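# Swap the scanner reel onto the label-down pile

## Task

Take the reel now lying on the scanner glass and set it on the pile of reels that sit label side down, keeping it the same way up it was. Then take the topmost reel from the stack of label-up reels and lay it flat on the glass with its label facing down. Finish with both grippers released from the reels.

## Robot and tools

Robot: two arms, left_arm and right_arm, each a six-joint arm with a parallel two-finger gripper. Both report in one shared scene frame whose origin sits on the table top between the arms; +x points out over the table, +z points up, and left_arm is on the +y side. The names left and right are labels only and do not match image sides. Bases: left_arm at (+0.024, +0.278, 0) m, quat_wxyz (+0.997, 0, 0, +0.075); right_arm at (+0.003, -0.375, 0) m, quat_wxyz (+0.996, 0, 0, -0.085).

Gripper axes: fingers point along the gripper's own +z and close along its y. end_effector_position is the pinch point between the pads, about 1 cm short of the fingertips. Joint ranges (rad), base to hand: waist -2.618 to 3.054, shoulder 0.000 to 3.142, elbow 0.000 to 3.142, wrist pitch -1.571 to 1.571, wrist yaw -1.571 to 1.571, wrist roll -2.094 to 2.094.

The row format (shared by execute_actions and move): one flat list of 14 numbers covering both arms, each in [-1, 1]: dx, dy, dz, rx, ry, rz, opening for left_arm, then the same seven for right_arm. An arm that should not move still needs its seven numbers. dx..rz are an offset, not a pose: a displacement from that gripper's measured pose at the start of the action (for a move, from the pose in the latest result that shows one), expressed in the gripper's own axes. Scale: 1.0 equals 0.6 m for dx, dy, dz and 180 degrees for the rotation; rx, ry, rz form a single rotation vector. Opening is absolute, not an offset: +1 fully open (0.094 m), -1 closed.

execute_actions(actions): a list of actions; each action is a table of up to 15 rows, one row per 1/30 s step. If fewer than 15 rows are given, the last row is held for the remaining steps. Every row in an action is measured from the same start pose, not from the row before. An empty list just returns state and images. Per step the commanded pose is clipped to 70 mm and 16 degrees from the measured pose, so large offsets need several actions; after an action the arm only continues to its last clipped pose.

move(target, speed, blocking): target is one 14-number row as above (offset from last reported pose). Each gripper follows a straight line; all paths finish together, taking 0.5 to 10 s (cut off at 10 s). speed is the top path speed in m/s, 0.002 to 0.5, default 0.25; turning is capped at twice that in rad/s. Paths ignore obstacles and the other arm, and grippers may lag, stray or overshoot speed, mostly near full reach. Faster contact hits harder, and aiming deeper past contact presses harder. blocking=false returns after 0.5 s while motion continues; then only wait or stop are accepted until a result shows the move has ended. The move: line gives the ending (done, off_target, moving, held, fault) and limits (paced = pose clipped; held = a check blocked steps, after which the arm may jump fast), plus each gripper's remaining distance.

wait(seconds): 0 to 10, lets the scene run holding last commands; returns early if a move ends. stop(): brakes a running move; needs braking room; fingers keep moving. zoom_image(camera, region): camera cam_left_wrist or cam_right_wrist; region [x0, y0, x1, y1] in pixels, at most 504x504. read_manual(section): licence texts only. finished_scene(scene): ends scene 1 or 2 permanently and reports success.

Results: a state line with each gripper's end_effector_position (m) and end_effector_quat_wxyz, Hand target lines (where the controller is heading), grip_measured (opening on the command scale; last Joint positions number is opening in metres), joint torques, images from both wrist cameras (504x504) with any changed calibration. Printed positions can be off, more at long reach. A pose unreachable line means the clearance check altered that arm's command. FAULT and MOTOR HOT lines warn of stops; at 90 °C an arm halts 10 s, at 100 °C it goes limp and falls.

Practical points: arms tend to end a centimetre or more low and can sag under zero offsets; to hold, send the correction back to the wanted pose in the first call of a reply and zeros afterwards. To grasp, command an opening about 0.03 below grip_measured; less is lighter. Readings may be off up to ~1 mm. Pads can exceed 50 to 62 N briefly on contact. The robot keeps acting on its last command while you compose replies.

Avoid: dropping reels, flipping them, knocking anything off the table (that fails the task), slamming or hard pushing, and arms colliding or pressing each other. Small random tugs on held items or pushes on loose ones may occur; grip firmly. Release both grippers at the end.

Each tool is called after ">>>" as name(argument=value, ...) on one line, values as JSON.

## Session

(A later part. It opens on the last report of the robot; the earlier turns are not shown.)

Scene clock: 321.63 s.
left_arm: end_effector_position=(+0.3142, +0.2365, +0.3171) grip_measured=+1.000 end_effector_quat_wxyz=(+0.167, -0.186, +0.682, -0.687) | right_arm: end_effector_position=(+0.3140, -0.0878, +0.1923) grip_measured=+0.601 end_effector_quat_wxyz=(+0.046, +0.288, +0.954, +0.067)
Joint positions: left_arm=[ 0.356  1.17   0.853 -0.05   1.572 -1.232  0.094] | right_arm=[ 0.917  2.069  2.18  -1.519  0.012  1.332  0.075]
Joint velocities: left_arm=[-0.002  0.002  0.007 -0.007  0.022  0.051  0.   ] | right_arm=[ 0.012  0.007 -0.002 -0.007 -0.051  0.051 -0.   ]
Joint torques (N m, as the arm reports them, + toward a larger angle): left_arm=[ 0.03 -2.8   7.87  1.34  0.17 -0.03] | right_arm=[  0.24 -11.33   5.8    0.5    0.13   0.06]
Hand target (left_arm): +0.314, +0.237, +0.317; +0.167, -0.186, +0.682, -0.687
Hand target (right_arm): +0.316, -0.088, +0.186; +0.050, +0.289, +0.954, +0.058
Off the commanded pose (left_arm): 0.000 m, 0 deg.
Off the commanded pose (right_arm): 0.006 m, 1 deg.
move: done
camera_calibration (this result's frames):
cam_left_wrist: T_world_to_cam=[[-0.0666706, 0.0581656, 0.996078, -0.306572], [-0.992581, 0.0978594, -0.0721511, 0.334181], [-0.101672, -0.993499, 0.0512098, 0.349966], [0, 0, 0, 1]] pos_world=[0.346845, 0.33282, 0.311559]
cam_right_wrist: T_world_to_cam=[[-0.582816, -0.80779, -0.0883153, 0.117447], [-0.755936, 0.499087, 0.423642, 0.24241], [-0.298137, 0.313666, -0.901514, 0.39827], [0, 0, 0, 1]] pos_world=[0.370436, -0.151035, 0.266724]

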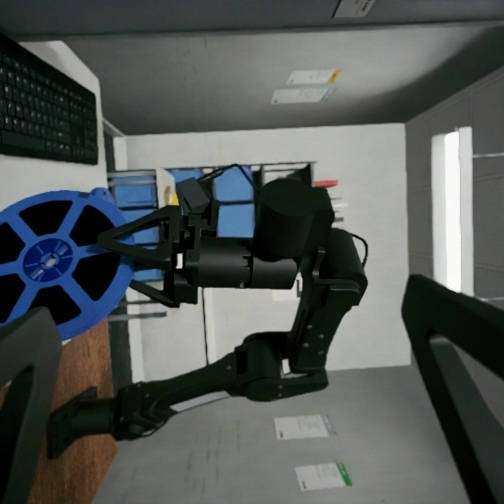

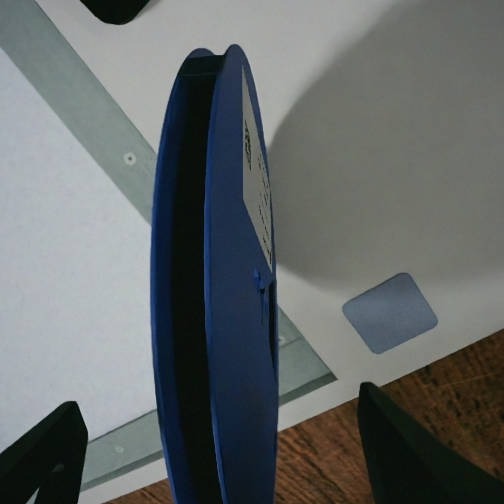

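>>> move(target=[0,0,0,0,0,0,1,0,0,0.02,0.02,0,0,0.6], speed=0.03)

>>> move(target=[0,0,0,0,0,0,1,0,0,0,0,0,0,-0.9])

>>> move(target=[0,0,0,0,0,0,1,0,0,-0.08,0,0,0,-0.9], speed=0.05)

Scene clock: 328.13 s.
left_arm: end_effector_position=(+0.3142, +0.2365, +0.3171) grip_measured=+1.000 end_effector_quat_wxyz=(+0.167, -0.186, +0.682, -0.687) | right_arm: end_effector_position=(+0.3145, -0.0873, +0.1791) grip_measured=+0.601 end_effector_quat_wxyz=(+0.033, +0.289, +0.956, +0.045)
Joint positions: left_arm=[ 0.356  1.17   0.853 -0.05   1.572 -1.232  0.094] | right_arm=[ 0.917  2.12   2.212 -1.551  0.012  1.335  0.075]
Joint velocities: left_arm=[ 0.012 -0.002  0.002 -0.037 -0.037  0.022  0.   ] | right_arm=[-0.012  0.007 -0.017 -0.007  0.066  0.037 -0.   ]
Joint torques (N m, as the arm reports them, + toward a larger angle): left_arm=[ 0.03 -2.79  7.87  1.34  0.17 -0.02] | right_arm=[  0.46 -11.4    9.4    0.19   0.13   0.05]
Hand target (left_arm): +0.314, +0.237, +0.317; +0.167, -0.186, +0.682, -0.687
Hand target (right_arm): +0.315, -0.087, +0.180; +0.039, +0.289, +0.956, +0.040
Off the commanded pose (left_arm): 0.000 m, 0 deg.
Off the commanded pose (right_arm): 0.002 m, 1 deg.
joint sent to its limit (right arm) — the command would take joint 4 (wrist pitch) past its lower limit, so that joint was sent only as far as its limit.
move: done
camera_calibration (this result's frames):
cam_left_wrist: T_world_to_cam=[[-0.0666706, 0.0581656, 0.996078, -0.306572], [-0.992581, 0.0978594, -0.0721511, 0.334181], [-0.101672, -0.993499, 0.0512098, 0.349966], [0, 0, 0, 1]] pos_world=[0.346845, 0.33282, 0.311559]
cam_right_wrist: T_world_to_cam=[[-0.587058, -0.80867, -0.0376272, 0.10917], [-0.738377, 0.515814, 0.434436, 0.242174], [-0.331907, 0.282822, -0.899916, 0.393993], [0, 0, 0, 1]] pos_world=[0.373674, -0.148064, 0.253459]

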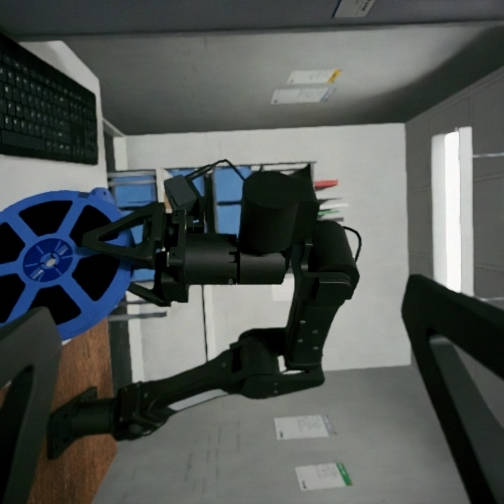

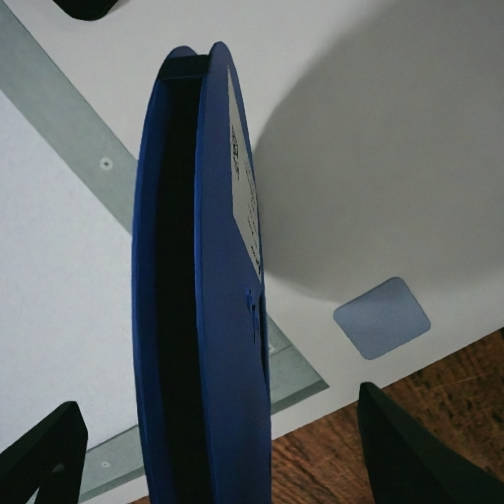

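Scene clock: 328.63 s.
left_arm: end_effector_position=(+0.3142, +0.2365, +0.3171) grip_measured=+1.000 end_effector_quat_wxyz=(+0.167, -0.186, +0.682, -0.687) | right_arm: end_effector_position=(+0.3146, -0.0870, +0.1790) grip_measured=-0.776 end_effector_quat_wxyz=(+0.033, +0.289, +0.956, +0.046)
Joint positions: left_arm=[ 0.356  1.17   0.853 -0.05   1.572 -1.232  0.094] | right_arm=[ 0.917  2.12   2.212 -1.55   0.011  1.335  0.011]
Joint velocities: left_arm=[-0.007  0.007 -0.007  0.037 -0.037  0.007  0.   ] | right_arm=[-0.007  0.002 -0.017 -0.037 -0.007  0.022 -0.   ]
Joint torques (N m, as the arm reports them, + toward a larger angle): left_arm=[ 0.02 -2.8   7.87  1.34  0.17 -0.03] | right_arm=[  0.01 -12.47   6.93   0.32   0.02   0.02]
Hand target (left_arm): +0.314, +0.237, +0.317; +0.167, -0.186, +0.682, -0.687
Hand target (right_arm): +0.315, -0.087, +0.179; +0.033, +0.289, +0.956, +0.045
Off the commanded pose (left_arm): 0.000 m, 0 deg.
Off the commanded pose (right_arm): 0.000 m, 0 deg.
move: done
camera_calibration (this result's frames):
cam_left_wrist: T_world_to_cam=[[-0.0666706, 0.0581656, 0.996078, -0.306572], [-0.992581, 0.0978594, -0.0721511, 0.334181], [-0.101672, -0.993499, 0.0512098, 0.349966], [0, 0, 0, 1]] pos_world=[0.346845, 0.33282, 0.311559]
cam_right_wrist: T_world_to_cam=[[-0.587602, -0.808231, -0.0385466, 0.109784], [-0.738027, 0.515814, 0.435031, 0.241911], [-0.331723, 0.284074, -0.89959, 0.393874], [0, 0, 0, 1]] pos_world=[0.373703, -0.14794, 0.253318]

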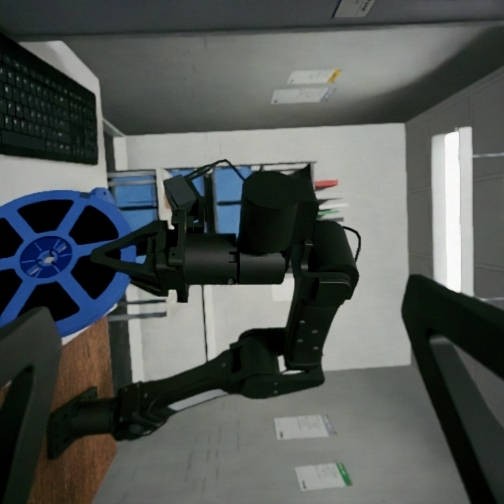

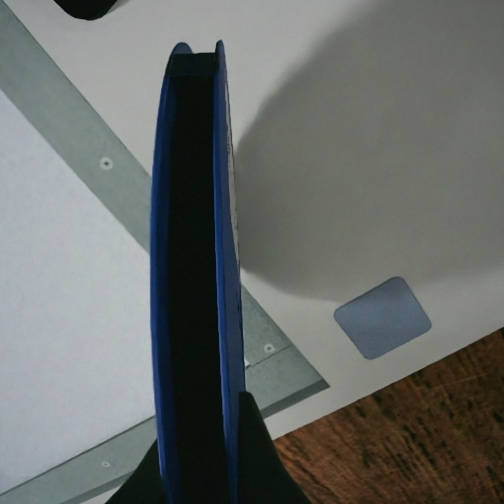

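Scene clock: 329.93 s.
left_arm: end_effector_position=(+0.3142, +0.2365, +0.3171) grip_measured=+1.000 end_effector_quat_wxyz=(+0.167, -0.186, +0.682, -0.687) | right_arm: end_effector_position=(+0.3114, -0.0900, +0.2034) grip_measured=-0.776 end_effector_quat_wxyz=(+0.047, +0.289, +0.954, +0.070)
Joint positions: left_arm=[ 0.356  1.17   0.853 -0.05   1.572 -1.232  0.094] | right_arm=[ 0.917  2.066  2.223 -1.559  0.011  1.335  0.011]
Joint velocities: left_arm=[-0.002 -0.017 -0.007  0.022  0.022 -0.022  0.   ] | right_arm=[ 0.007 -0.007 -0.007 -0.022  0.007 -0.007  0.   ]
Joint torques (N m, as the arm reports them, + toward a larger angle): left_arm=[ 0.02 -2.8   7.88  1.34  0.17 -0.03] | right_arm=[  0.12 -15.18   9.56   0.37   0.01   0.02]
Hand target (left_arm): +0.314, +0.237, +0.317; +0.167, -0.186, +0.682, -0.687
Hand target (right_arm): +0.310, -0.091, +0.226; +0.062, +0.288, +0.951, +0.094
Off the commanded pose (left_arm): 0.000 m, 0 deg.
Off the commanded pose (right_arm): 0.023 m, 3 deg.
joint sent to its limit (right arm) — the command would take joint 4 (wrist pitch) past its lower limit, so that joint was sent only as far as its limit.
move: off_target (right_arm)
camera_calibration (this result's frames):
cam_left_wrist: T_world_to_cam=[[-0.0666706, 0.0581656, 0.996078, -0.306572], [-0.992581, 0.0978594, -0.0721511, 0.334181], [-0.101672, -0.993499, 0.0512098, 0.349966], [0, 0, 0, 1]] pos_world=[0.346845, 0.33282, 0.311559]
cam_right_wrist: T_world_to_cam=[[-0.584888, -0.805714, -0.0934364, 0.116941], [-0.755686, 0.499439, 0.423675, 0.236809], [-0.294695, 0.318411, -0.900982, 0.407408], [0, 0, 0, 1]] pos_world=[0.367411, -0.153774, 0.277664]

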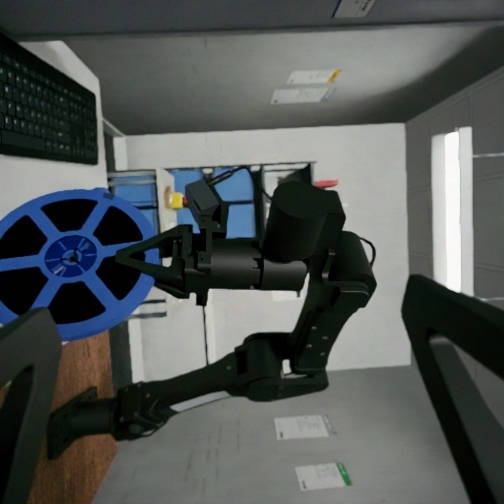

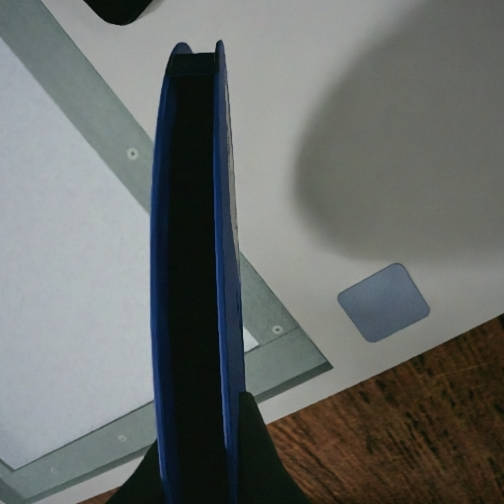

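>>> move(target=[0.142,0.117,0.282,0,0.16,0.009,1,-0.045,-0.088,-0.177,-0.013,-0.157,-0.194,-0.9], speed=0.1)

Scene clock: 364.83 s.
left_arm: end_effector_position=(+0.3188, +0.0517, +0.2371) grip_measured=+1.000 end_effector_quat_wxyz=(-0.012, -0.012, +0.712, -0.702) | right_arm: end_effector_position=(+0.2912, -0.1567, +0.2875) grip_measured=-0.776 end_effector_quat_wxyz=(+0.270, -0.001, +0.963, -0.006)
Joint positions: left_arm=[-0.316  1.561  0.745  0.735  1.405 -1.525  0.094] | right_arm=[ 1.011  1.681  1.955 -1.468  0.407  0.761  0.011]
Joint velocities: left_arm=[-0.002 -0.007 -0.012  0.037 -0.037 -0.037  0.   ] | right_arm=[ 0.012 -0.007 -0.012 -0.037 -0.007 -0.051  0.001]
Joint torques (N m, as the arm reports them, + toward a larger angle): left_arm=[-0.53 -5.2   9.82  1.64 -0.07 -0.09] | right_arm=[  0.6  -11.14   6.07   0.97   0.47  -0.02]
Hand target (left_arm): +0.323, +0.048, +0.245; -0.000, -0.001, +0.710, -0.705
Hand target (right_arm): +0.292, -0.160, +0.302; +0.298, +0.001, +0.955, +0.002
Off the commanded pose (left_arm): 0.013 m, 2 deg.
Off the commanded pose (right_arm): 0.014 m, 4 deg.
move: off_target (left_arm, right_arm)
camera_calibration (this result's frames):
cam_left_wrist: T_world_to_cam=[[-0.0236603, 0.0694976, 0.997301, -0.230427], [-0.821409, 0.567278, -0.0590185, 0.26909], [-0.569849, -0.820589, 0.043664, 0.312987], [0, 0, 0, 1]] pos_world=[0.393936, 0.120199, 0.23202]
cam_right_wrist: T_world_to_cam=[[-0.0721645, -0.996077, 0.0512195, -0.161455], [-0.995519, 0.068788, -0.0648783, 0.362049], [0.0611005, -0.0556719, -0.996578, 0.363742], [0, 0, 0, 1]] pos_world=[0.326551, -0.165476, 0.394256]

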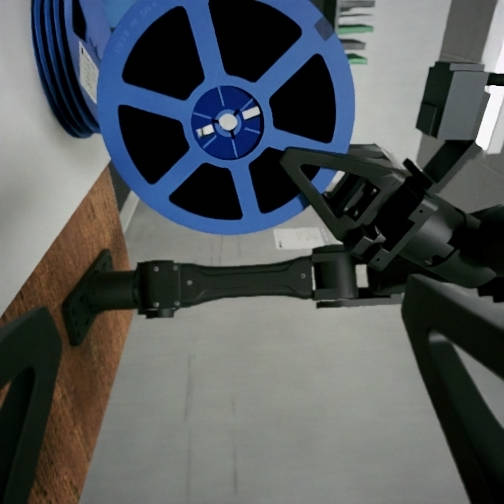

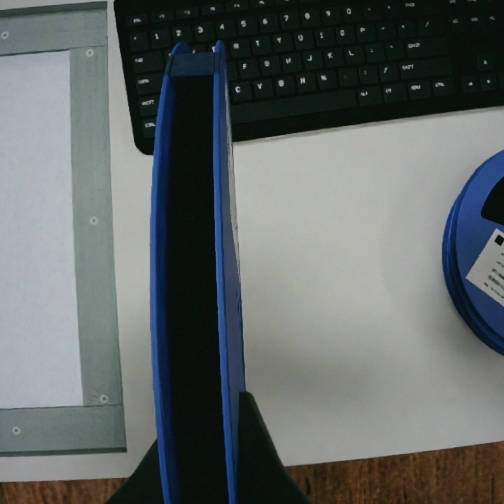

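>>> move(target=[0.058,0.1,0.253,0,0,-0.139,1,0,0,0,0,0,0,-0.9], speed=0.08)

Scene clock: 383.60 s.
left_arm: end_effector_position=(+0.2814, -0.0948, +0.1660) grip_measured=+1.000 end_effector_quat_wxyz=(-0.170, -0.174, +0.699, -0.672) | right_arm: end_effector_position=(+0.2898, -0.1549, +0.2865) grip_measured=-0.776 end_effector_quat_wxyz=(+0.265, -0.003, +0.964, -0.002)
Joint positions: left_arm=[-0.8    1.852  0.729  1.058  0.925 -2.01   0.094] | right_arm=[ 1.011  1.681  1.955 -1.468  0.393  0.758  0.011]
Joint velocities: left_arm=[-0.007  0.007 -0.007  0.007 -0.007 -0.007  0.   ] | right_arm=[ 0.022 -0.002 -0.007 -0.037 -0.066  0.007  0.   ]
Joint torques (N m, as the arm reports them, + toward a larger angle): left_arm=[-0.49 -7.06  8.66  1.95 -0.07 -0.08] | right_arm=[ 0.01 -7.92  6.91  0.75  0.3   0.04]
Hand target (left_arm): +0.285, -0.100, +0.175; -0.163, -0.166, +0.694, -0.681
Hand target (right_arm): +0.291, -0.157, +0.288; +0.270, -0.001, +0.963, -0.006
Off the commanded pose (left_arm): 0.011 m, 2 deg.
Off the commanded pose (right_arm): 0.003 m, 1 deg.
move: off_target (left_arm)
camera_calibration (this result's frames):
cam_left_wrist: T_world_to_cam=[[0.417529, 0.0460084, 0.907498, -0.26176], [-0.764683, 0.557283, 0.323568, 0.236847], [-0.490846, -0.829047, 0.267863, 0.114314], [0, 0, 0, 1]] pos_world=[0.346516, -0.0251758, 0.13029]
cam_right_wrist: T_world_to_cam=[[-0.0639177, -0.996952, 0.044736, -0.160336], [-0.996614, 0.061444, -0.0546436, 0.356655], [0.0517283, -0.0480772, -0.997503, 0.3671], [0, 0, 0, 1]] pos_world=[0.32621, -0.164113, 0.392845]

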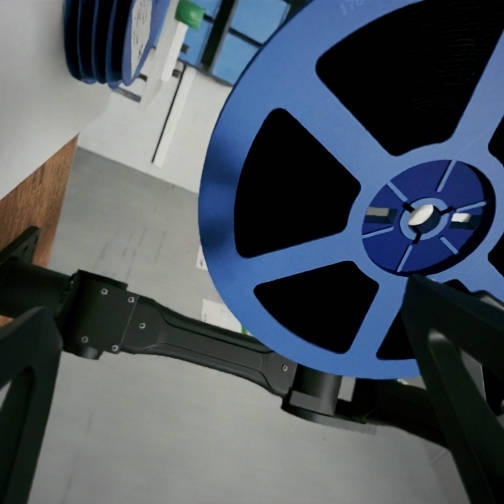

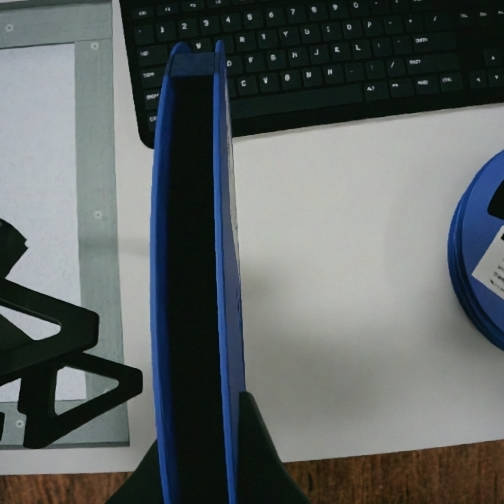

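>>> move(target=[0,-0.008,0.07,0,0,0,1,0,0,0,0,0,0,-0.9], speed=0.03)

Scene clock: 394.43 s.
left_arm: end_effector_position=(+0.2811, -0.1308, +0.1662) grip_measured=+1.000 end_effector_quat_wxyz=(-0.169, -0.171, +0.700, -0.672) | right_arm: end_effector_position=(+0.2883, -0.1532, +0.2856) grip_measured=-0.776 end_effector_quat_wxyz=(+0.261, -0.005, +0.965, +0.003)
Joint positions: left_arm=[-0.882  1.919  0.828  1.032  0.846 -2.012  0.094] | right_arm=[ 1.011  1.681  1.955 -1.468  0.379  0.758  0.011]
Joint velocities: left_arm=[ 0.002 -0.017 -0.017  0.037 -0.066 -0.037  0.   ] | right_arm=[-0.007  0.002  0.002 -0.007 -0.037 -0.022  0.   ]
Joint torques (N m, as the arm reports them, + toward a larger angle): left_arm=[-0.57 -7.88  8.97  1.62 -0.09 -0.09] | right_arm=[ 0.04 -7.9   6.85  0.75  0.3   0.02]
Hand target (left_arm): +0.284, -0.137, +0.169; -0.170, -0.174, +0.700, -0.672
Hand target (right_arm): +0.290, -0.155, +0.286; +0.265, -0.003, +0.964, -0.002
Off the commanded pose (left_arm): 0.007 m, 0 deg.
Off the commanded pose (right_arm): 0.002 m, 1 deg.
move: done
camera_calibration (this result's frames):
cam_left_wrist: T_world_to_cam=[[0.412574, 0.0445901, 0.909832, -0.259279], [-0.764739, 0.559632, 0.319353, 0.257672], [-0.494931, -0.827541, 0.264989, 0.0861222], [0, 0, 0, 1]] pos_world=[0.346648, -0.0613706, 0.130791]
cam_right_wrist: T_world_to_cam=[[-0.0586346, -0.997581, 0.0373474, -0.158253], [-0.997376, 0.0569496, -0.0446882, 0.351719], [0.0424532, -0.0398697, -0.998303, 0.370552], [0, 0, 0, 1]] pos_world=[0.325786, -0.163127, 0.391551]

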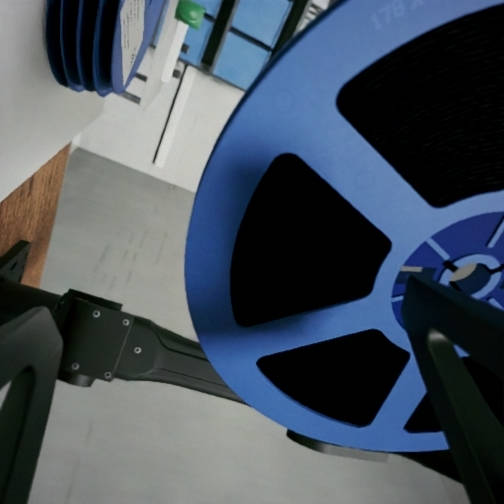

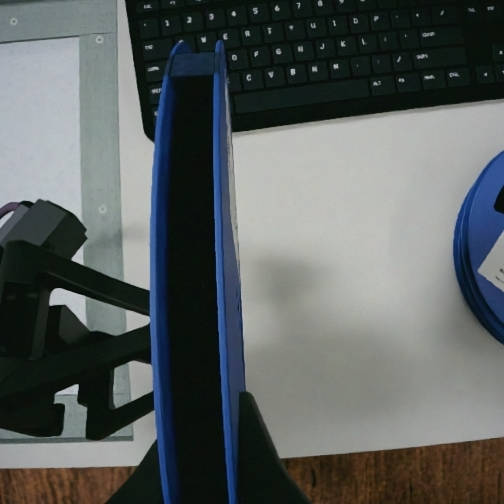

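>>> move(target=[0,-0.014,0.03,0,0,0,1,0,0,0,0,0,0,-0.9], speed=0.02)

Scene clock: 402.17 s.
left_arm: end_effector_position=(+0.2827, -0.1420, +0.1702) grip_measured=+1.000 end_effector_quat_wxyz=(-0.169, -0.169, +0.700, -0.672) | right_arm: end_effector_position=(+0.2858, -0.1532, +0.2842) grip_measured=-0.776 end_effector_quat_wxyz=(+0.254, -0.007, +0.967, +0.003)
Joint positions: left_arm=[-0.901  1.933  0.873  1.004  0.829 -2.012  0.094] | right_arm=[ 1.011  1.681  1.955 -1.477  0.368  0.758  0.011]
Joint velocities: left_arm=[ 0.002 -0.017 -0.002 -0.037 -0.037  0.022  0.   ] | right_arm=[ 0.002 -0.002 -0.012 -0.037  0.037  0.037 -0.001]
Joint torques (N m, as the arm reports them, + toward a larger angle): left_arm=[-0.7  -8.1   9.2   1.62 -0.12 -0.05] | right_arm=[ 0.03 -7.89  6.85  0.82  0.26  0.03]
Hand target (left_arm): +0.285, -0.149, +0.173; -0.169, -0.170, +0.700, -0.672
Hand target (right_arm): +0.288, -0.153, +0.286; +0.261, -0.005, +0.965, +0.003
Off the commanded pose (left_arm): 0.008 m, 0 deg.
Off the commanded pose (right_arm): 0.003 m, 1 deg.
move: done
camera_calibration (this result's frames):
cam_left_wrist: T_world_to_cam=[[0.410848, 0.043859, 0.910648, -0.262873], [-0.763664, 0.562173, 0.317459, 0.264271], [-0.498018, -0.825856, 0.264461, 0.0777617], [0, 0, 0, 1]] pos_world=[0.348542, -0.0728165, 0.134925]
cam_right_wrist: T_world_to_cam=[[-0.0539709, -0.997836, 0.0375581, -0.159752], [-0.998126, 0.0528238, -0.030891, 0.344797], [0.0288401, -0.0391549, -0.998817, 0.373363], [0, 0, 0, 1]] pos_world=[0.324761, -0.163001, 0.389573]

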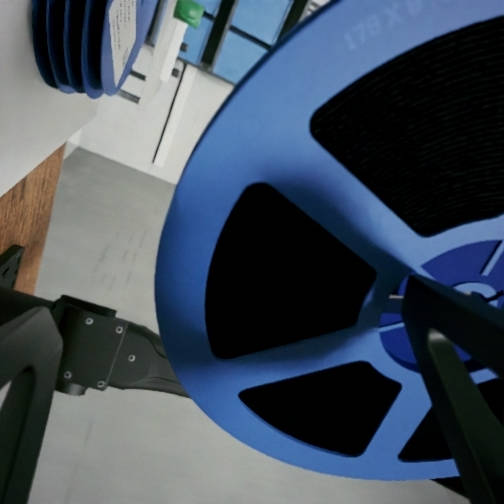

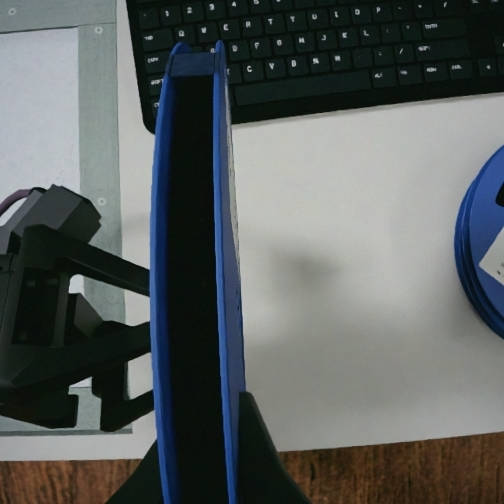

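>>> move(target=[0,0,0.024,0,0,0,1,0,0,0,0,0,0,-0.9], speed=0.015)

Scene clock: 406.80 s.
left_arm: end_effector_position=(+0.2794, -0.1495, +0.1688) grip_measured=+1.000 end_effector_quat_wxyz=(-0.172, -0.165, +0.701, -0.672) | right_arm: end_effector_position=(+0.2821, -0.1562, +0.2821) grip_measured=-0.776 end_effector_quat_wxyz=(+0.246, -0.009, +0.969, -0.003)
Joint positions: left_arm=[-0.92   1.949  0.888  1.006  0.821 -2.012  0.094] | right_arm=[ 1.011  1.681  1.955 -1.498  0.363  0.758  0.011]
Joint velocities: left_arm=[-0.017  0.007  0.012 -0.037 -0.022  0.051  0.   ] | right_arm=[ 0.007 -0.012  0.007 -0.037  0.007 -0.022 -0.   ]
Joint torques (N m, as the arm reports them, + toward a larger angle): left_arm=[-0.69 -7.87  9.16  1.68 -0.18 -0.05] | right_arm=[ 0.02 -7.83  6.89  0.9   0.21  0.01]
Hand target (left_arm): +0.282, -0.156, +0.170; -0.169, -0.169, +0.701, -0.672
Hand target (right_arm): +0.286, -0.153, +0.284; +0.254, -0.007, +0.967, +0.004
Off the commanded pose (left_arm): 0.008 m, 1 deg.
Off the commanded pose (right_arm): 0.005 m, 1 deg.
move: done
camera_calibration (this result's frames):
cam_left_wrist: T_world_to_cam=[[0.409685, 0.0408146, 0.911313, -0.260136], [-0.758803, 0.569747, 0.315607, 0.266414], [-0.506336, -0.820806, 0.264387, 0.0734116], [0, 0, 0, 1]] pos_world=[0.3459, -0.0809143, 0.133574]
cam_right_wrist: T_world_to_cam=[[-0.0515999, -0.997338, 0.0515123, -0.167347], [-0.998602, 0.050934, -0.0141588, 0.336354], [0.0114974, -0.0521708, -0.998572, 0.374111], [0, 0, 0, 1]] pos_world=[0.322947, -0.164515, 0.38696]

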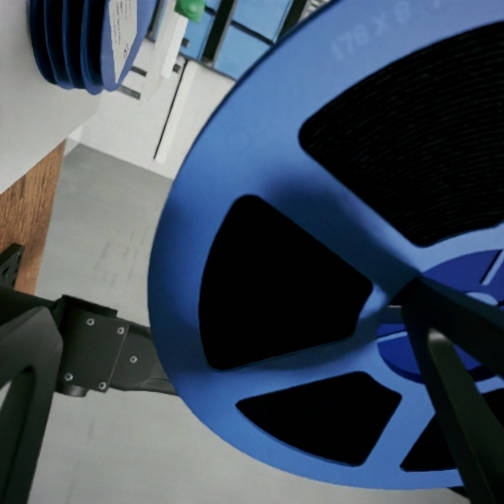

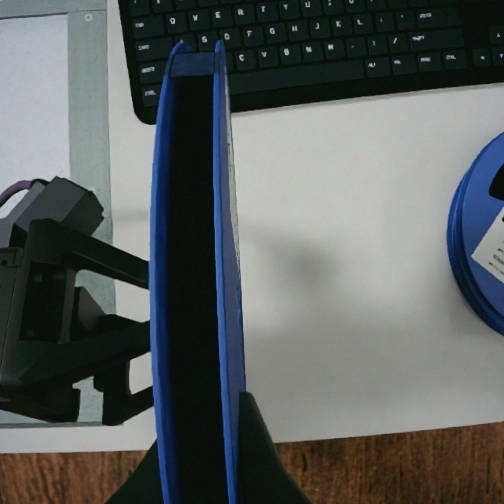

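Contact pushed the right slightly. Close.

>>> move(target=[0,0,0,0,0,0,0.15,0,0,0,0,0,0,-0.9])

Scene clock: 410.47 s.
left_arm: end_effector_position=(+0.2794, -0.1495, +0.1773) grip_measured=+0.152 end_effector_quat_wxyz=(-0.164, -0.153, +0.694, -0.684) | right_arm: end_effector_position=(+0.2770, -0.1563, +0.2764) grip_measured=-0.776 end_effector_quat_wxyz=(+0.228, -0.014, +0.973, -0.005)
Joint positions: left_arm=[-0.92   1.946  0.888  1.042  0.821 -2.012  0.054] | right_arm=[ 1.011  1.687  1.951 -1.519  0.341  0.758  0.011]
Joint velocities: left_arm=[-0.002  0.002  0.007 -0.095  0.022 -0.022 -0.   ] | right_arm=[ 0.007 -0.012  0.022 -0.066 -0.007 -0.022 -0.   ]
Joint torques (N m, as the arm reports them, + toward a larger angle): left_arm=[ 0.02 -8.57  6.28  1.47 -0.03 -0.03] | right_arm=[ 0.05 -8.34  7.17  0.84  0.34  0.02]
Hand target (left_arm): +0.279, -0.149, +0.169; -0.172, -0.165, +0.701, -0.672
Hand target (right_arm): +0.282, -0.156, +0.282; +0.245, -0.009, +0.969, -0.003
Off the commanded pose (left_arm): 0.009 m, 2 deg.
Off the commanded pose (right_arm): 0.008 m, 2 deg.
move: done
camera_calibration (this result's frames):
cam_left_wrist: T_world_to_cam=[[0.383564, 0.0660993, 0.921146, -0.258594], [-0.767265, 0.577938, 0.278016, 0.274036], [-0.513988, -0.8134, 0.272391, 0.0729682], [0, 0, 0, 1]] pos_world=[0.34695, -0.0819308, 0.14214]
cam_right_wrist: T_world_to_cam=[[-0.0424418, -0.997229, 0.0610934, -0.17265], [-0.998829, 0.0437719, 0.0205998, 0.320509], [-0.0232169, -0.0601476, -0.997919, 0.376619], [0, 0, 0, 1]] pos_world=[0.32155, -0.163548, 0.379781]

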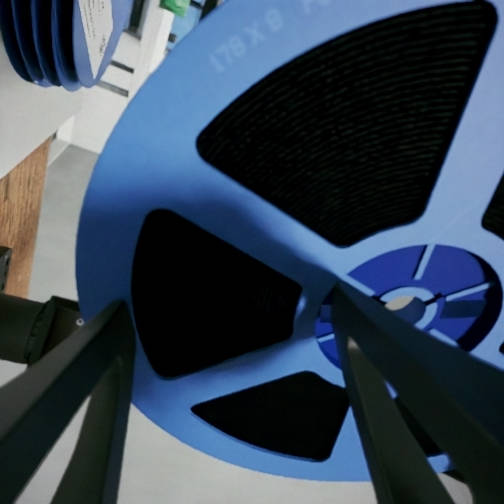

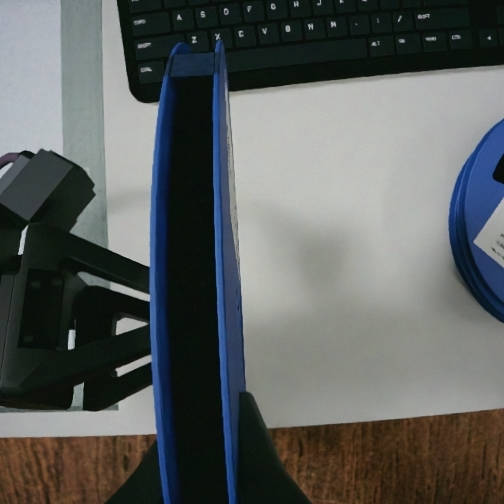

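>>> move(target=[0,0,-0.008,0,0,0,1,0,0,0,0,0,0,-0.9], speed=0.03)

>>> move(target=[0,0.018,0.022,0.04,0,0,1,0,0,0,0,0,0,-0.9], speed=0.02)

Scene clock: 416.87 s.
left_arm: end_effector_position=(+0.2794, -0.1495, +0.1776) grip_measured=+1.000 end_effector_quat_wxyz=(-0.164, -0.152, +0.694, -0.684) | right_arm: end_effector_position=(+0.2759, -0.1558, +0.2759) grip_measured=-0.776 end_effector_quat_wxyz=(+0.226, -0.014, +0.974, -0.004)
Joint positions: left_arm=[-0.92   1.946  0.888  1.044  0.821 -2.012  0.094] | right_arm=[ 1.011  1.687  1.951 -1.521  0.334  0.758  0.011]
Joint velocities: left_arm=[-0.002 -0.012  0.002  0.007  0.007  0.007  0.   ] | right_arm=[ 0.012 -0.002 -0.002 -0.037  0.037 -0.066 -0.001]
Joint torques (N m, as the arm reports them, + toward a larger angle): left_arm=[ 0.7  -9.56  4.92  1.87  0.06 -0.02] | right_arm=[-0.03 -7.84  6.76  0.69  0.22  0.03]
Hand target (left_arm): +0.279, -0.145, +0.177; -0.164, -0.153, +0.694, -0.684
Hand target (right_arm): +0.277, -0.156, +0.276; +0.228, -0.014, +0.973, -0.005
Off the commanded pose (left_arm): 0.005 m, 0 deg.
Off the commanded pose (right_arm): 0.001 m, 0 deg.
move: done
camera_calibration (this result's frames):
cam_left_wrist: T_world_to_cam=[[0.382553, 0.0670771, 0.921495, -0.258498], [-0.767569, 0.578232, 0.276561, 0.274347], [-0.514287, -0.81311, 0.272691, 0.0729611], [0, 0, 0, 1]] pos_world=[0.346992, -0.0819713, 0.142435]
cam_right_wrist: T_world_to_cam=[[-0.0399493, -0.997492, 0.0584246, -0.172116], [-0.998774, 0.0415735, 0.0268546, 0.317349], [-0.0292161, -0.0572802, -0.997931, 0.378207], [0, 0, 0, 1]] pos_world=[0.321134, -0.163214, 0.378958]

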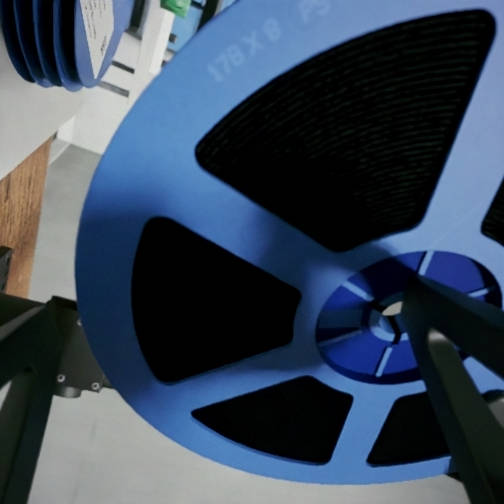

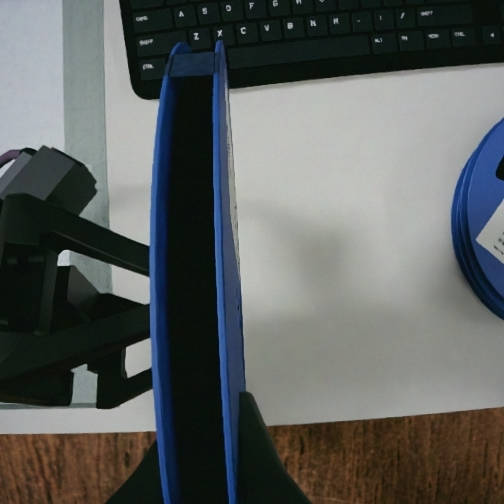

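Scene clock: 420.23 s.
left_arm: end_effector_position=(+0.2813, -0.1628, +0.1758) grip_measured=+1.000 end_effector_quat_wxyz=(-0.145, -0.152, +0.650, -0.730) | right_arm: end_effector_position=(+0.2726, -0.1609, +0.2743) grip_measured=-0.776 end_effector_quat_wxyz=(+0.219, -0.016, +0.976, -0.015)
Joint positions: left_arm=[-0.962  2.07   0.888  1.327  0.72  -2.093  0.094] | right_arm=[ 1.011  1.687  1.951 -1.547  0.34   0.758  0.011]
Joint velocities: left_arm=[ 0.002 -0.022 -0.007 -0.022 -0.007  0.095  0.   ] | right_arm=[-0.002 -0.007 -0.017 -0.007 -0.022 -0.037 -0.001]
Joint torques (N m, as the arm reports them, + toward a larger angle): left_arm=[-1.   -8.74  3.44  1.98 -0.18 -0.1 ] | right_arm=[ 0.05 -7.83  6.75  0.85  0.11  0.03]
Hand target (left_arm): +0.275, -0.163, +0.167; +0.151, +0.160, -0.652, +0.725
Hand target (right_arm): +0.276, -0.156, +0.276; +0.225, -0.014, +0.974, -0.004
Off the commanded pose (left_arm): 0.011 m, 2 deg.
Off the commanded pose (right_arm): 0.006 m, 2 deg.
joint sent to its limit (left arm) — the command would take joint 6 (wrist roll) past its lower limit, so that joint was sent only as far as its limit.
move: off_target (left_arm)
camera_calibration (this result's frames):
cam_left_wrist: T_world_to_cam=[[0.352504, 0.195221, 0.915221, -0.22625], [-0.804236, 0.56325, 0.189613, 0.307085], [-0.478482, -0.802893, 0.355552, 0.0406348], [0, 0, 0, 1]] pos_world=[0.346166, -0.0961715, 0.134394]
cam_right_wrist: T_world_to_cam=[[-0.0405863, -0.995836, 0.0816292, -0.183147], [-0.99826, 0.0439109, 0.0393536, 0.311079], [-0.0427742, -0.07989, -0.995886, 0.375786], [0, 0, 0, 1]] pos_world=[0.319178, -0.166023, 0.376948]

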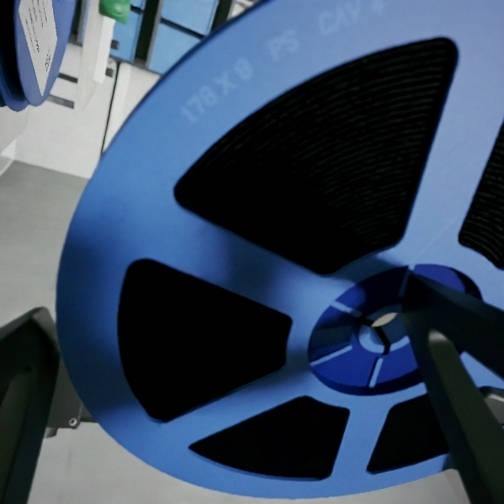

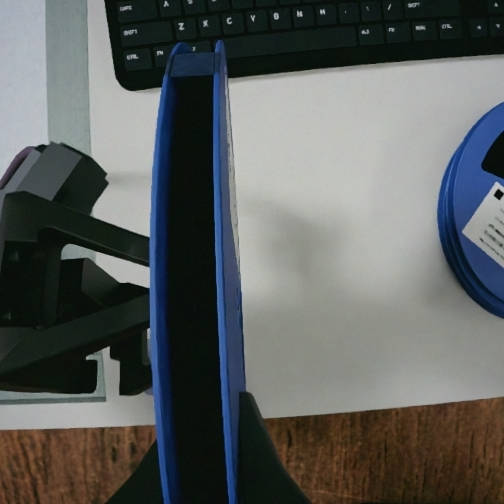

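>>> move(target=[0,0.045,-0.015,0,0,0,1,0,0,0,0,0,0,-0.9], speed=0.03)

Scene clock: 426.57 s.
left_arm: end_effector_position=(+0.2758, -0.1569, +0.1533) grip_measured=+1.000 end_effector_quat_wxyz=(-0.145, -0.153, +0.650, -0.730) | right_arm: end_effector_position=(+0.2708, -0.1599, +0.2735) grip_measured=-0.776 end_effector_quat_wxyz=(+0.214, -0.017, +0.977, -0.012)
Joint positions: left_arm=[-0.962  2.13   0.845  1.427  0.719 -2.093  0.094] | right_arm=[ 1.011  1.687  1.951 -1.55   0.328  0.758  0.011]
Joint velocities: left_arm=[0.007 0.022 0.012 0.095 0.007 0.037 0.   ] | right_arm=[-0.012 -0.002 -0.012 -0.037  0.037 -0.051 -0.001]
Joint torques (N m, as the arm reports them, + toward a larger angle): left_arm=[-0.86 -8.92  3.58  2.   -0.18  0.01] | right_arm=[ 0.01 -7.83  6.75  0.66  0.26  0.01]
Hand target (left_arm): +0.270, -0.157, +0.150; +0.145, +0.152, -0.650, +0.730
Hand target (right_arm): +0.273, -0.161, +0.274; +0.219, -0.016, +0.976, -0.015
Off the commanded pose (left_arm): 0.007 m, 0 deg.
Off the commanded pose (right_arm): 0.002 m, 1 deg.
move: done
camera_calibration (this result's frames):
cam_left_wrist: T_world_to_cam=[[0.35387, 0.194037, 0.914946, -0.205354], [-0.804346, 0.562341, 0.191836, 0.30319], [-0.477288, -0.803818, 0.355069, 0.0503841], [0, 0, 0, 1]] pos_world=[0.340586, -0.0901501, 0.111835]
cam_right_wrist: T_world_to_cam=[[-0.0364188, -0.996384, 0.0767684, -0.182089], [-0.997932, 0.0403312, 0.0500449, 0.305669], [-0.0529601, -0.0747871, -0.995792, 0.378468], [0, 0, 0, 1]] pos_world=[0.31845, -0.165454, 0.375557]

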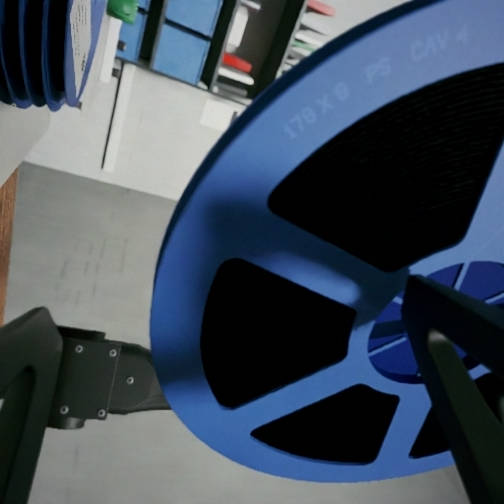

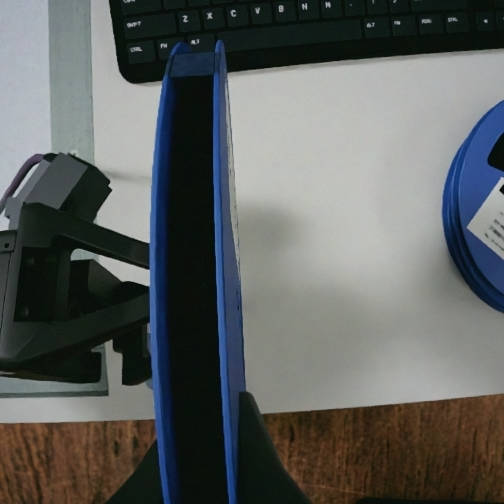

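>>> move(target=[0,0,0.025,0,0,0,1,0,0,0,0,0,0,-0.9], speed=0.015)

>>> move(target=[0,0,0,0,0,0,0.15,0,0,0,0,0,0,-0.9])

Scene clock: 432.70 s.
left_arm: end_effector_position=(+0.2747, -0.1637, +0.1541) grip_measured=+1.000 end_effector_quat_wxyz=(-0.147, -0.152, +0.650, -0.730) | right_arm: end_effector_position=(+0.2690, -0.1636, +0.2728) grip_measured=-0.776 end_effector_quat_wxyz=(+0.211, -0.018, +0.977, -0.020)
Joint positions: left_arm=[-0.977  2.138  0.866  1.416  0.708 -2.093  0.094] | right_arm=[ 1.011  1.687  1.951 -1.566  0.335  0.758  0.011]
Joint velocities: left_arm=[-0.017  0.022 -0.027  0.037 -0.022 -0.022  0.   ] | right_arm=[ 0.002 -0.002 -0.017  0.037 -0.051  0.022  0.001]
Joint torques (N m, as the arm reports them, + toward a larger angle): left_arm=[-0.8  -8.84  8.25  1.55 -0.21  0.03] | right_arm=[ 0.02 -7.81  6.73  0.75  0.11  0.01]
Hand target (left_arm): +0.276, -0.171, +0.155; +0.146, +0.153, -0.650, +0.730
Hand target (right_arm): +0.271, -0.160, +0.274; +0.214, -0.017, +0.977, -0.012
Off the commanded pose (left_arm): 0.008 m, 0 deg.
Off the commanded pose (right_arm): 0.004 m, 1 deg.
move: done
camera_calibration (this result's frames):
cam_left_wrist: T_world_to_cam=[[0.354823, 0.194665, 0.914443, -0.204498], [-0.802491, 0.565249, 0.191054, 0.306058], [-0.479697, -0.801623, 0.35678, 0.0448435], [0, 0, 0, 1]] pos_world=[0.339681, -0.097243, 0.112528]
cam_right_wrist: T_world_to_cam=[[-0.0377796, -0.994898, 0.093549, -0.189717], [-0.997537, 0.0430843, 0.0553493, 0.303029], [-0.0590974, -0.0912275, -0.994075, 0.375912], [0, 0, 0, 1]] pos_world=[0.317331, -0.167511, 0.37466]

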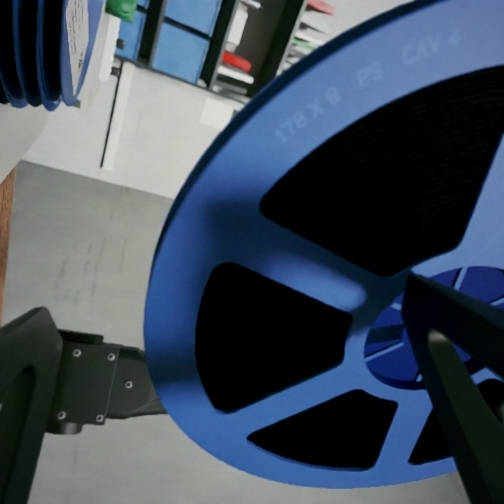

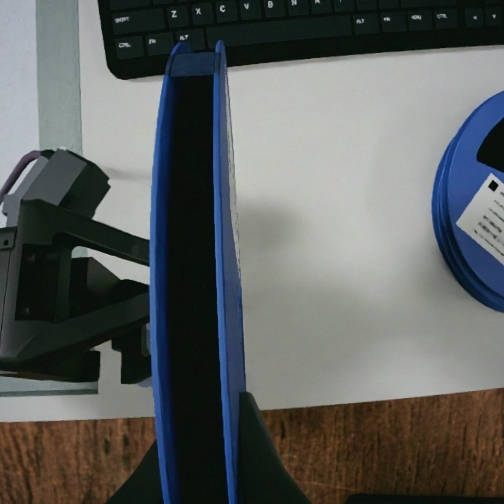

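Scene clock: 433.20 s.
left_arm: end_effector_position=(+0.2757, -0.1632, +0.1553) grip_measured=+0.152 end_effector_quat_wxyz=(-0.145, -0.152, +0.648, -0.732) | right_arm: end_effector_position=(+0.2692, -0.1639, +0.2729) grip_measured=-0.776 end_effector_quat_wxyz=(+0.211, -0.018, +0.977, -0.021)
Joint positions: left_arm=[-0.975  2.138  0.866  1.421  0.706 -2.093  0.054] | right_arm=[ 1.011  1.687  1.951 -1.566  0.337  0.758  0.011]
Joint velocities: left_arm=[-0.007  0.002  0.012  0.051 -0.007 -0.066  0.003] | right_arm=[-0.012 -0.007 -0.002 -0.007 -0.051  0.022  0.001]
Joint torques (N m, as the arm reports them, + toward a larger angle): left_arm=[-0.08 -9.45  5.24  1.76 -0.06 -0.03] | right_arm=[ 0.01 -7.87  6.71  0.6   0.15  0.02]
Hand target (left_arm): +0.275, -0.164, +0.154; +0.147, +0.152, -0.650, +0.730
Hand target (right_arm): +0.269, -0.164, +0.273; +0.211, -0.018, +0.977, -0.020
Off the commanded pose (left_arm): 0.002 m, 0 deg.
Off the commanded pose (right_arm): 0.000 m, 0 deg.
move: done
camera_calibration (this result's frames):
cam_left_wrist: T_world_to_cam=[[0.350986, 0.199798, 0.914817, -0.204136], [-0.805266, 0.562985, 0.185998, 0.30751], [-0.477866, -0.801953, 0.35849, 0.0444991], [0, 0, 0, 1]] pos_world=[0.340541, -0.0966511, 0.113599]
cam_right_wrist: T_world_to_cam=[[-0.0383893, -0.994736, 0.0950087, -0.190227], [-0.997576, 0.0436728, 0.0541702, 0.303627], [-0.0580343, -0.0926989, -0.994001, 0.37543], [0, 0, 0, 1]] pos_world=[0.317376, -0.167684, 0.374803]

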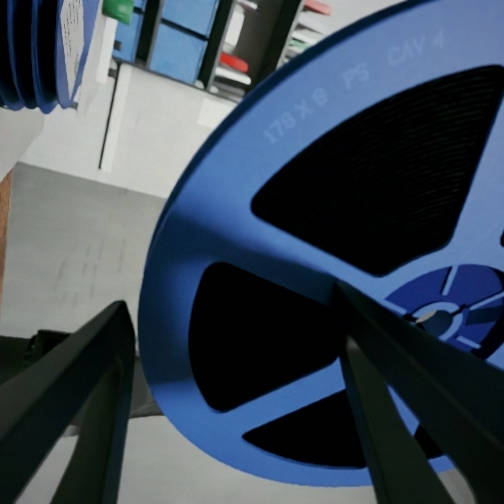

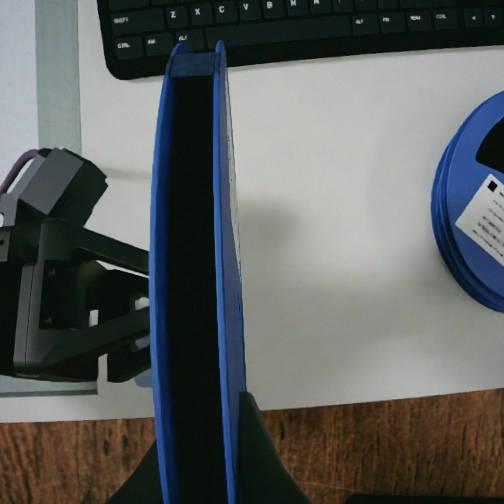

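>>> move(target=[0,0.035,-0.006,0,0,0,0.15,0,0,0,0,0,0,-0.9], speed=0.03)

Scene clock: 440.80 s.
left_arm: end_effector_position=(+0.2726, -0.1625, +0.1409) grip_measured=+0.152 end_effector_quat_wxyz=(-0.144, -0.151, +0.647, -0.733) | right_arm: end_effector_position=(+0.2685, -0.1631, +0.2725) grip_measured=-0.776 end_effector_quat_wxyz=(+0.209, -0.019, +0.978, -0.019)
Joint positions: left_arm=[-0.98   2.19   0.855  1.49   0.7   -2.093  0.054] | right_arm=[ 1.011  1.687  1.951 -1.566  0.33   0.758  0.011]
Joint velocities: left_arm=[ 0.007 -0.022 -0.007  0.007  0.022  0.022 -0.   ] | right_arm=[-0.022 -0.007  0.012 -0.007  0.081  0.037 -0.   ]
Joint torques (N m, as the arm reports them, + toward a larger angle): left_arm=[-0.71 -9.03  3.24  1.99 -0.17  0.02] | right_arm=[ 0.05 -7.81  6.73  0.6   0.2   0.02]
Hand target (left_arm): +0.267, -0.162, +0.136; +0.145, +0.152, -0.649, +0.732
Hand target (right_arm): +0.269, -0.164, +0.273; +0.211, -0.018, +0.977, -0.021
Off the commanded pose (left_arm): 0.008 m, 0 deg.
Off the commanded pose (right_arm): 0.001 m, 0 deg.
move: done
camera_calibration (this result's frames):
cam_left_wrist: T_world_to_cam=[[0.348394, 0.203949, 0.914891, -0.188691], [-0.806149, 0.563211, 0.181432, 0.308228], [-0.478274, -0.800748, 0.360633, 0.0487228], [0, 0, 0, 1]] pos_world=[0.337519, -0.0960992, 0.099138]
cam_right_wrist: T_world_to_cam=[[-0.0362416, -0.995188, 0.0910361, -0.18899], [-0.997386, 0.0417185, 0.0589969, 0.301181], [-0.0625108, -0.0886599, -0.994098, 0.376985], [0, 0, 0, 1]] pos_world=[0.31711, -0.167222, 0.374197]

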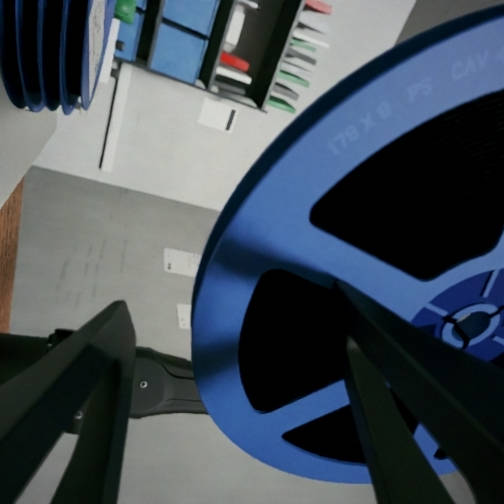

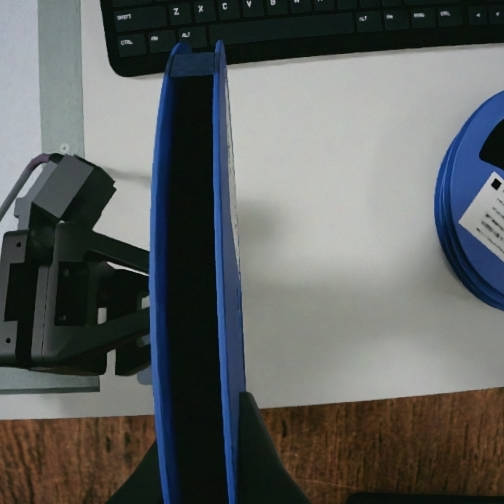

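>>> move(target=[0.014,0,0.028,0,0,0,0.15,0,0,0,0,0,0,-0.9], speed=0.02)

>>> move(target=[0,0,0,0,0,0,-0.9,0,0,0,0,0,0,-0.9])

Scene clock: 449.53 s.
left_arm: end_effector_position=(+0.2731, -0.1672, +0.1409) grip_measured=+0.152 end_effector_quat_wxyz=(+0.135, +0.165, -0.643, +0.736) | right_arm: end_effector_position=(+0.2699, -0.1647, +0.2732) grip_measured=-0.776 end_effector_quat_wxyz=(+0.213, -0.018, +0.977, -0.023)
Joint positions: left_arm=[-1.001  2.19   0.855  1.485  0.645 -2.093  0.054] | right_arm=[ 1.011  1.687  1.951 -1.566  0.343  0.757  0.011]
Joint velocities: left_arm=[-0.017  0.007  0.042 -0.022 -0.022 -0.007 -0.002] | right_arm=[ 0.002 -0.007 -0.007  0.022  0.022 -0.081 -0.   ]
Joint torques (N m, as the arm reports them, + toward a larger angle): left_arm=[ -1.63 -10.17   8.12   1.43   0.04   0.06] | right_arm=[ 0.01 -7.8   6.7   0.6   0.04  0.03]
Hand target (left_arm): +0.265, -0.178, +0.147; +0.144, +0.151, -0.647, +0.734
Hand target (right_arm): +0.268, -0.163, +0.273; +0.209, -0.018, +0.978, -0.019
Off the commanded pose (left_arm): 0.015 m, 2 deg.
Off the commanded pose (right_arm): 0.002 m, 1 deg.
move: off_target (left_arm)
camera_calibration (this result's frames):
cam_left_wrist: T_world_to_cam=[[0.349798, 0.217523, 0.911222, -0.185485], [-0.822768, 0.536461, 0.187782, 0.310487], [-0.447988, -0.81541, 0.366624, 0.0336468], [0, 0, 0, 1]] pos_world=[0.335414, -0.0987808, 0.0983783]
cam_right_wrist: T_world_to_cam=[[-0.039863, -0.99426, 0.0992873, -0.191725], [-0.99777, 0.0449318, 0.0493489, 0.305961], [-0.0535268, -0.0970987, -0.993834, 0.373781], [0, 0, 0, 1]] pos_world=[0.317643, -0.168078, 0.375413]

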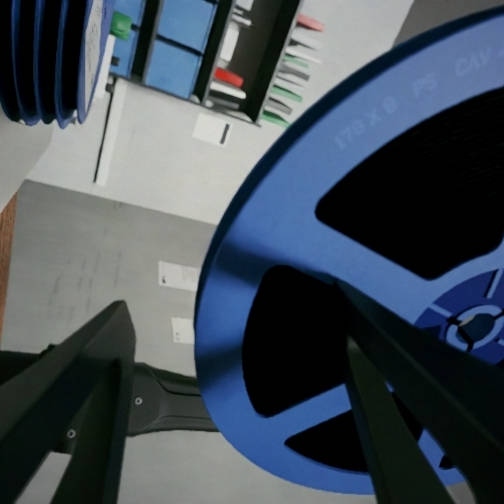

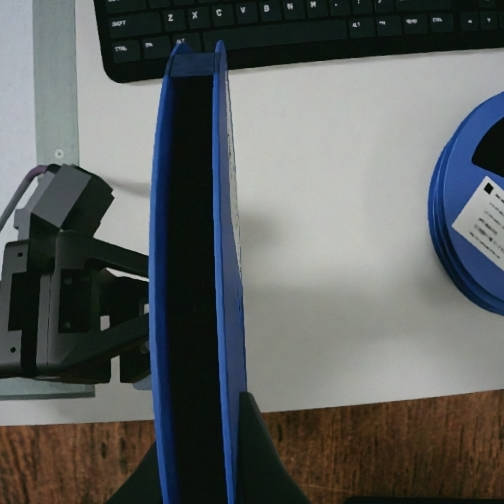

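Scene clock: 450.03 s.
left_arm: end_effector_position=(+0.2718, -0.1676, +0.1360) grip_measured=-0.898 end_effector_quat_wxyz=(-0.137, -0.165, +0.648, -0.731) | right_arm: end_effector_position=(+0.2720, -0.1670, +0.2741) grip_measured=-0.775 end_effector_quat_wxyz=(+0.218, -0.016, +0.975, -0.028)
Joint positions: left_arm=[-1.002  2.195  0.854  1.475  0.652 -2.087  0.005] | right_arm=[ 1.008  1.687  1.951 -1.566  0.357  0.757  0.011]
Joint velocities: left_arm=[ 0.012  0.002  0.022 -0.007 -0.007 -0.037 -0.002] | right_arm=[-0.017  0.002  0.002  0.037  0.007  0.037 -0.   ]
Joint torques (N m, as the arm reports them, + toward a larger angle): left_arm=[  0.04 -10.09   4.95   1.94  -0.15  -0.1 ] | right_arm=[ 0.2  -7.8   6.62  0.62  0.06  0.03]
Hand target (left_arm): +0.273, -0.167, +0.141; +0.135, +0.165, -0.643, +0.736
Hand target (right_arm): +0.270, -0.165, +0.273; +0.213, -0.018, +0.977, -0.023
Off the commanded pose (left_arm): 0.005 m, 1 deg.
Off the commanded pose (right_arm): 0.003 m, 1 deg.
move: done
camera_calibration (this result's frames):
cam_left_wrist: T_world_to_cam=[[0.353993, 0.202954, 0.912962, -0.184274], [-0.818345, 0.539797, 0.197308, 0.308565], [-0.452769, -0.816963, 0.35717, 0.036846], [0, 0, 0, 1]] pos_world=[0.334427, -0.0990613, 0.0941929]
cam_right_wrist: T_world_to_cam=[[-0.0462245, -0.993054, 0.108197, -0.194582], [-0.99796, 0.0506825, 0.0388206, 0.312004], [-0.0440347, -0.106182, -0.993371, 0.370264], [0, 0, 0, 1]] pos_world=[0.318677, -0.169728, 0.37675]

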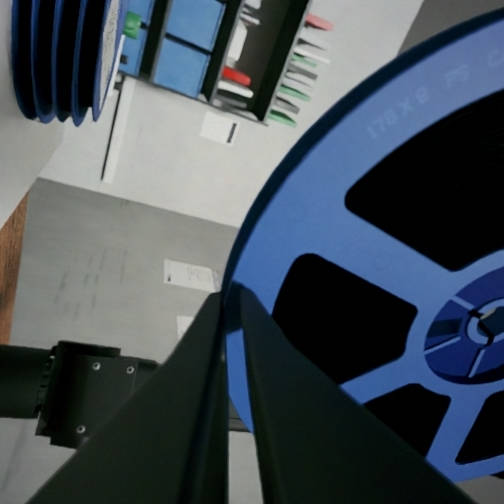

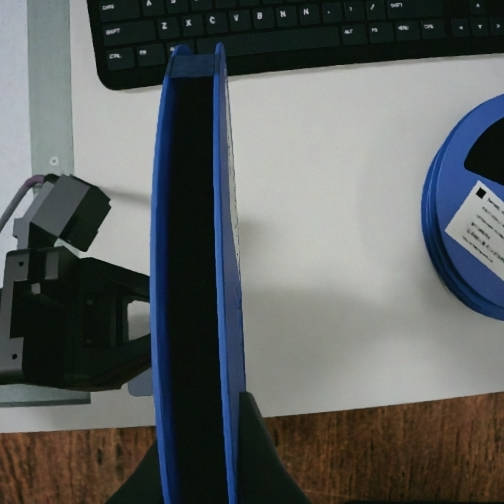

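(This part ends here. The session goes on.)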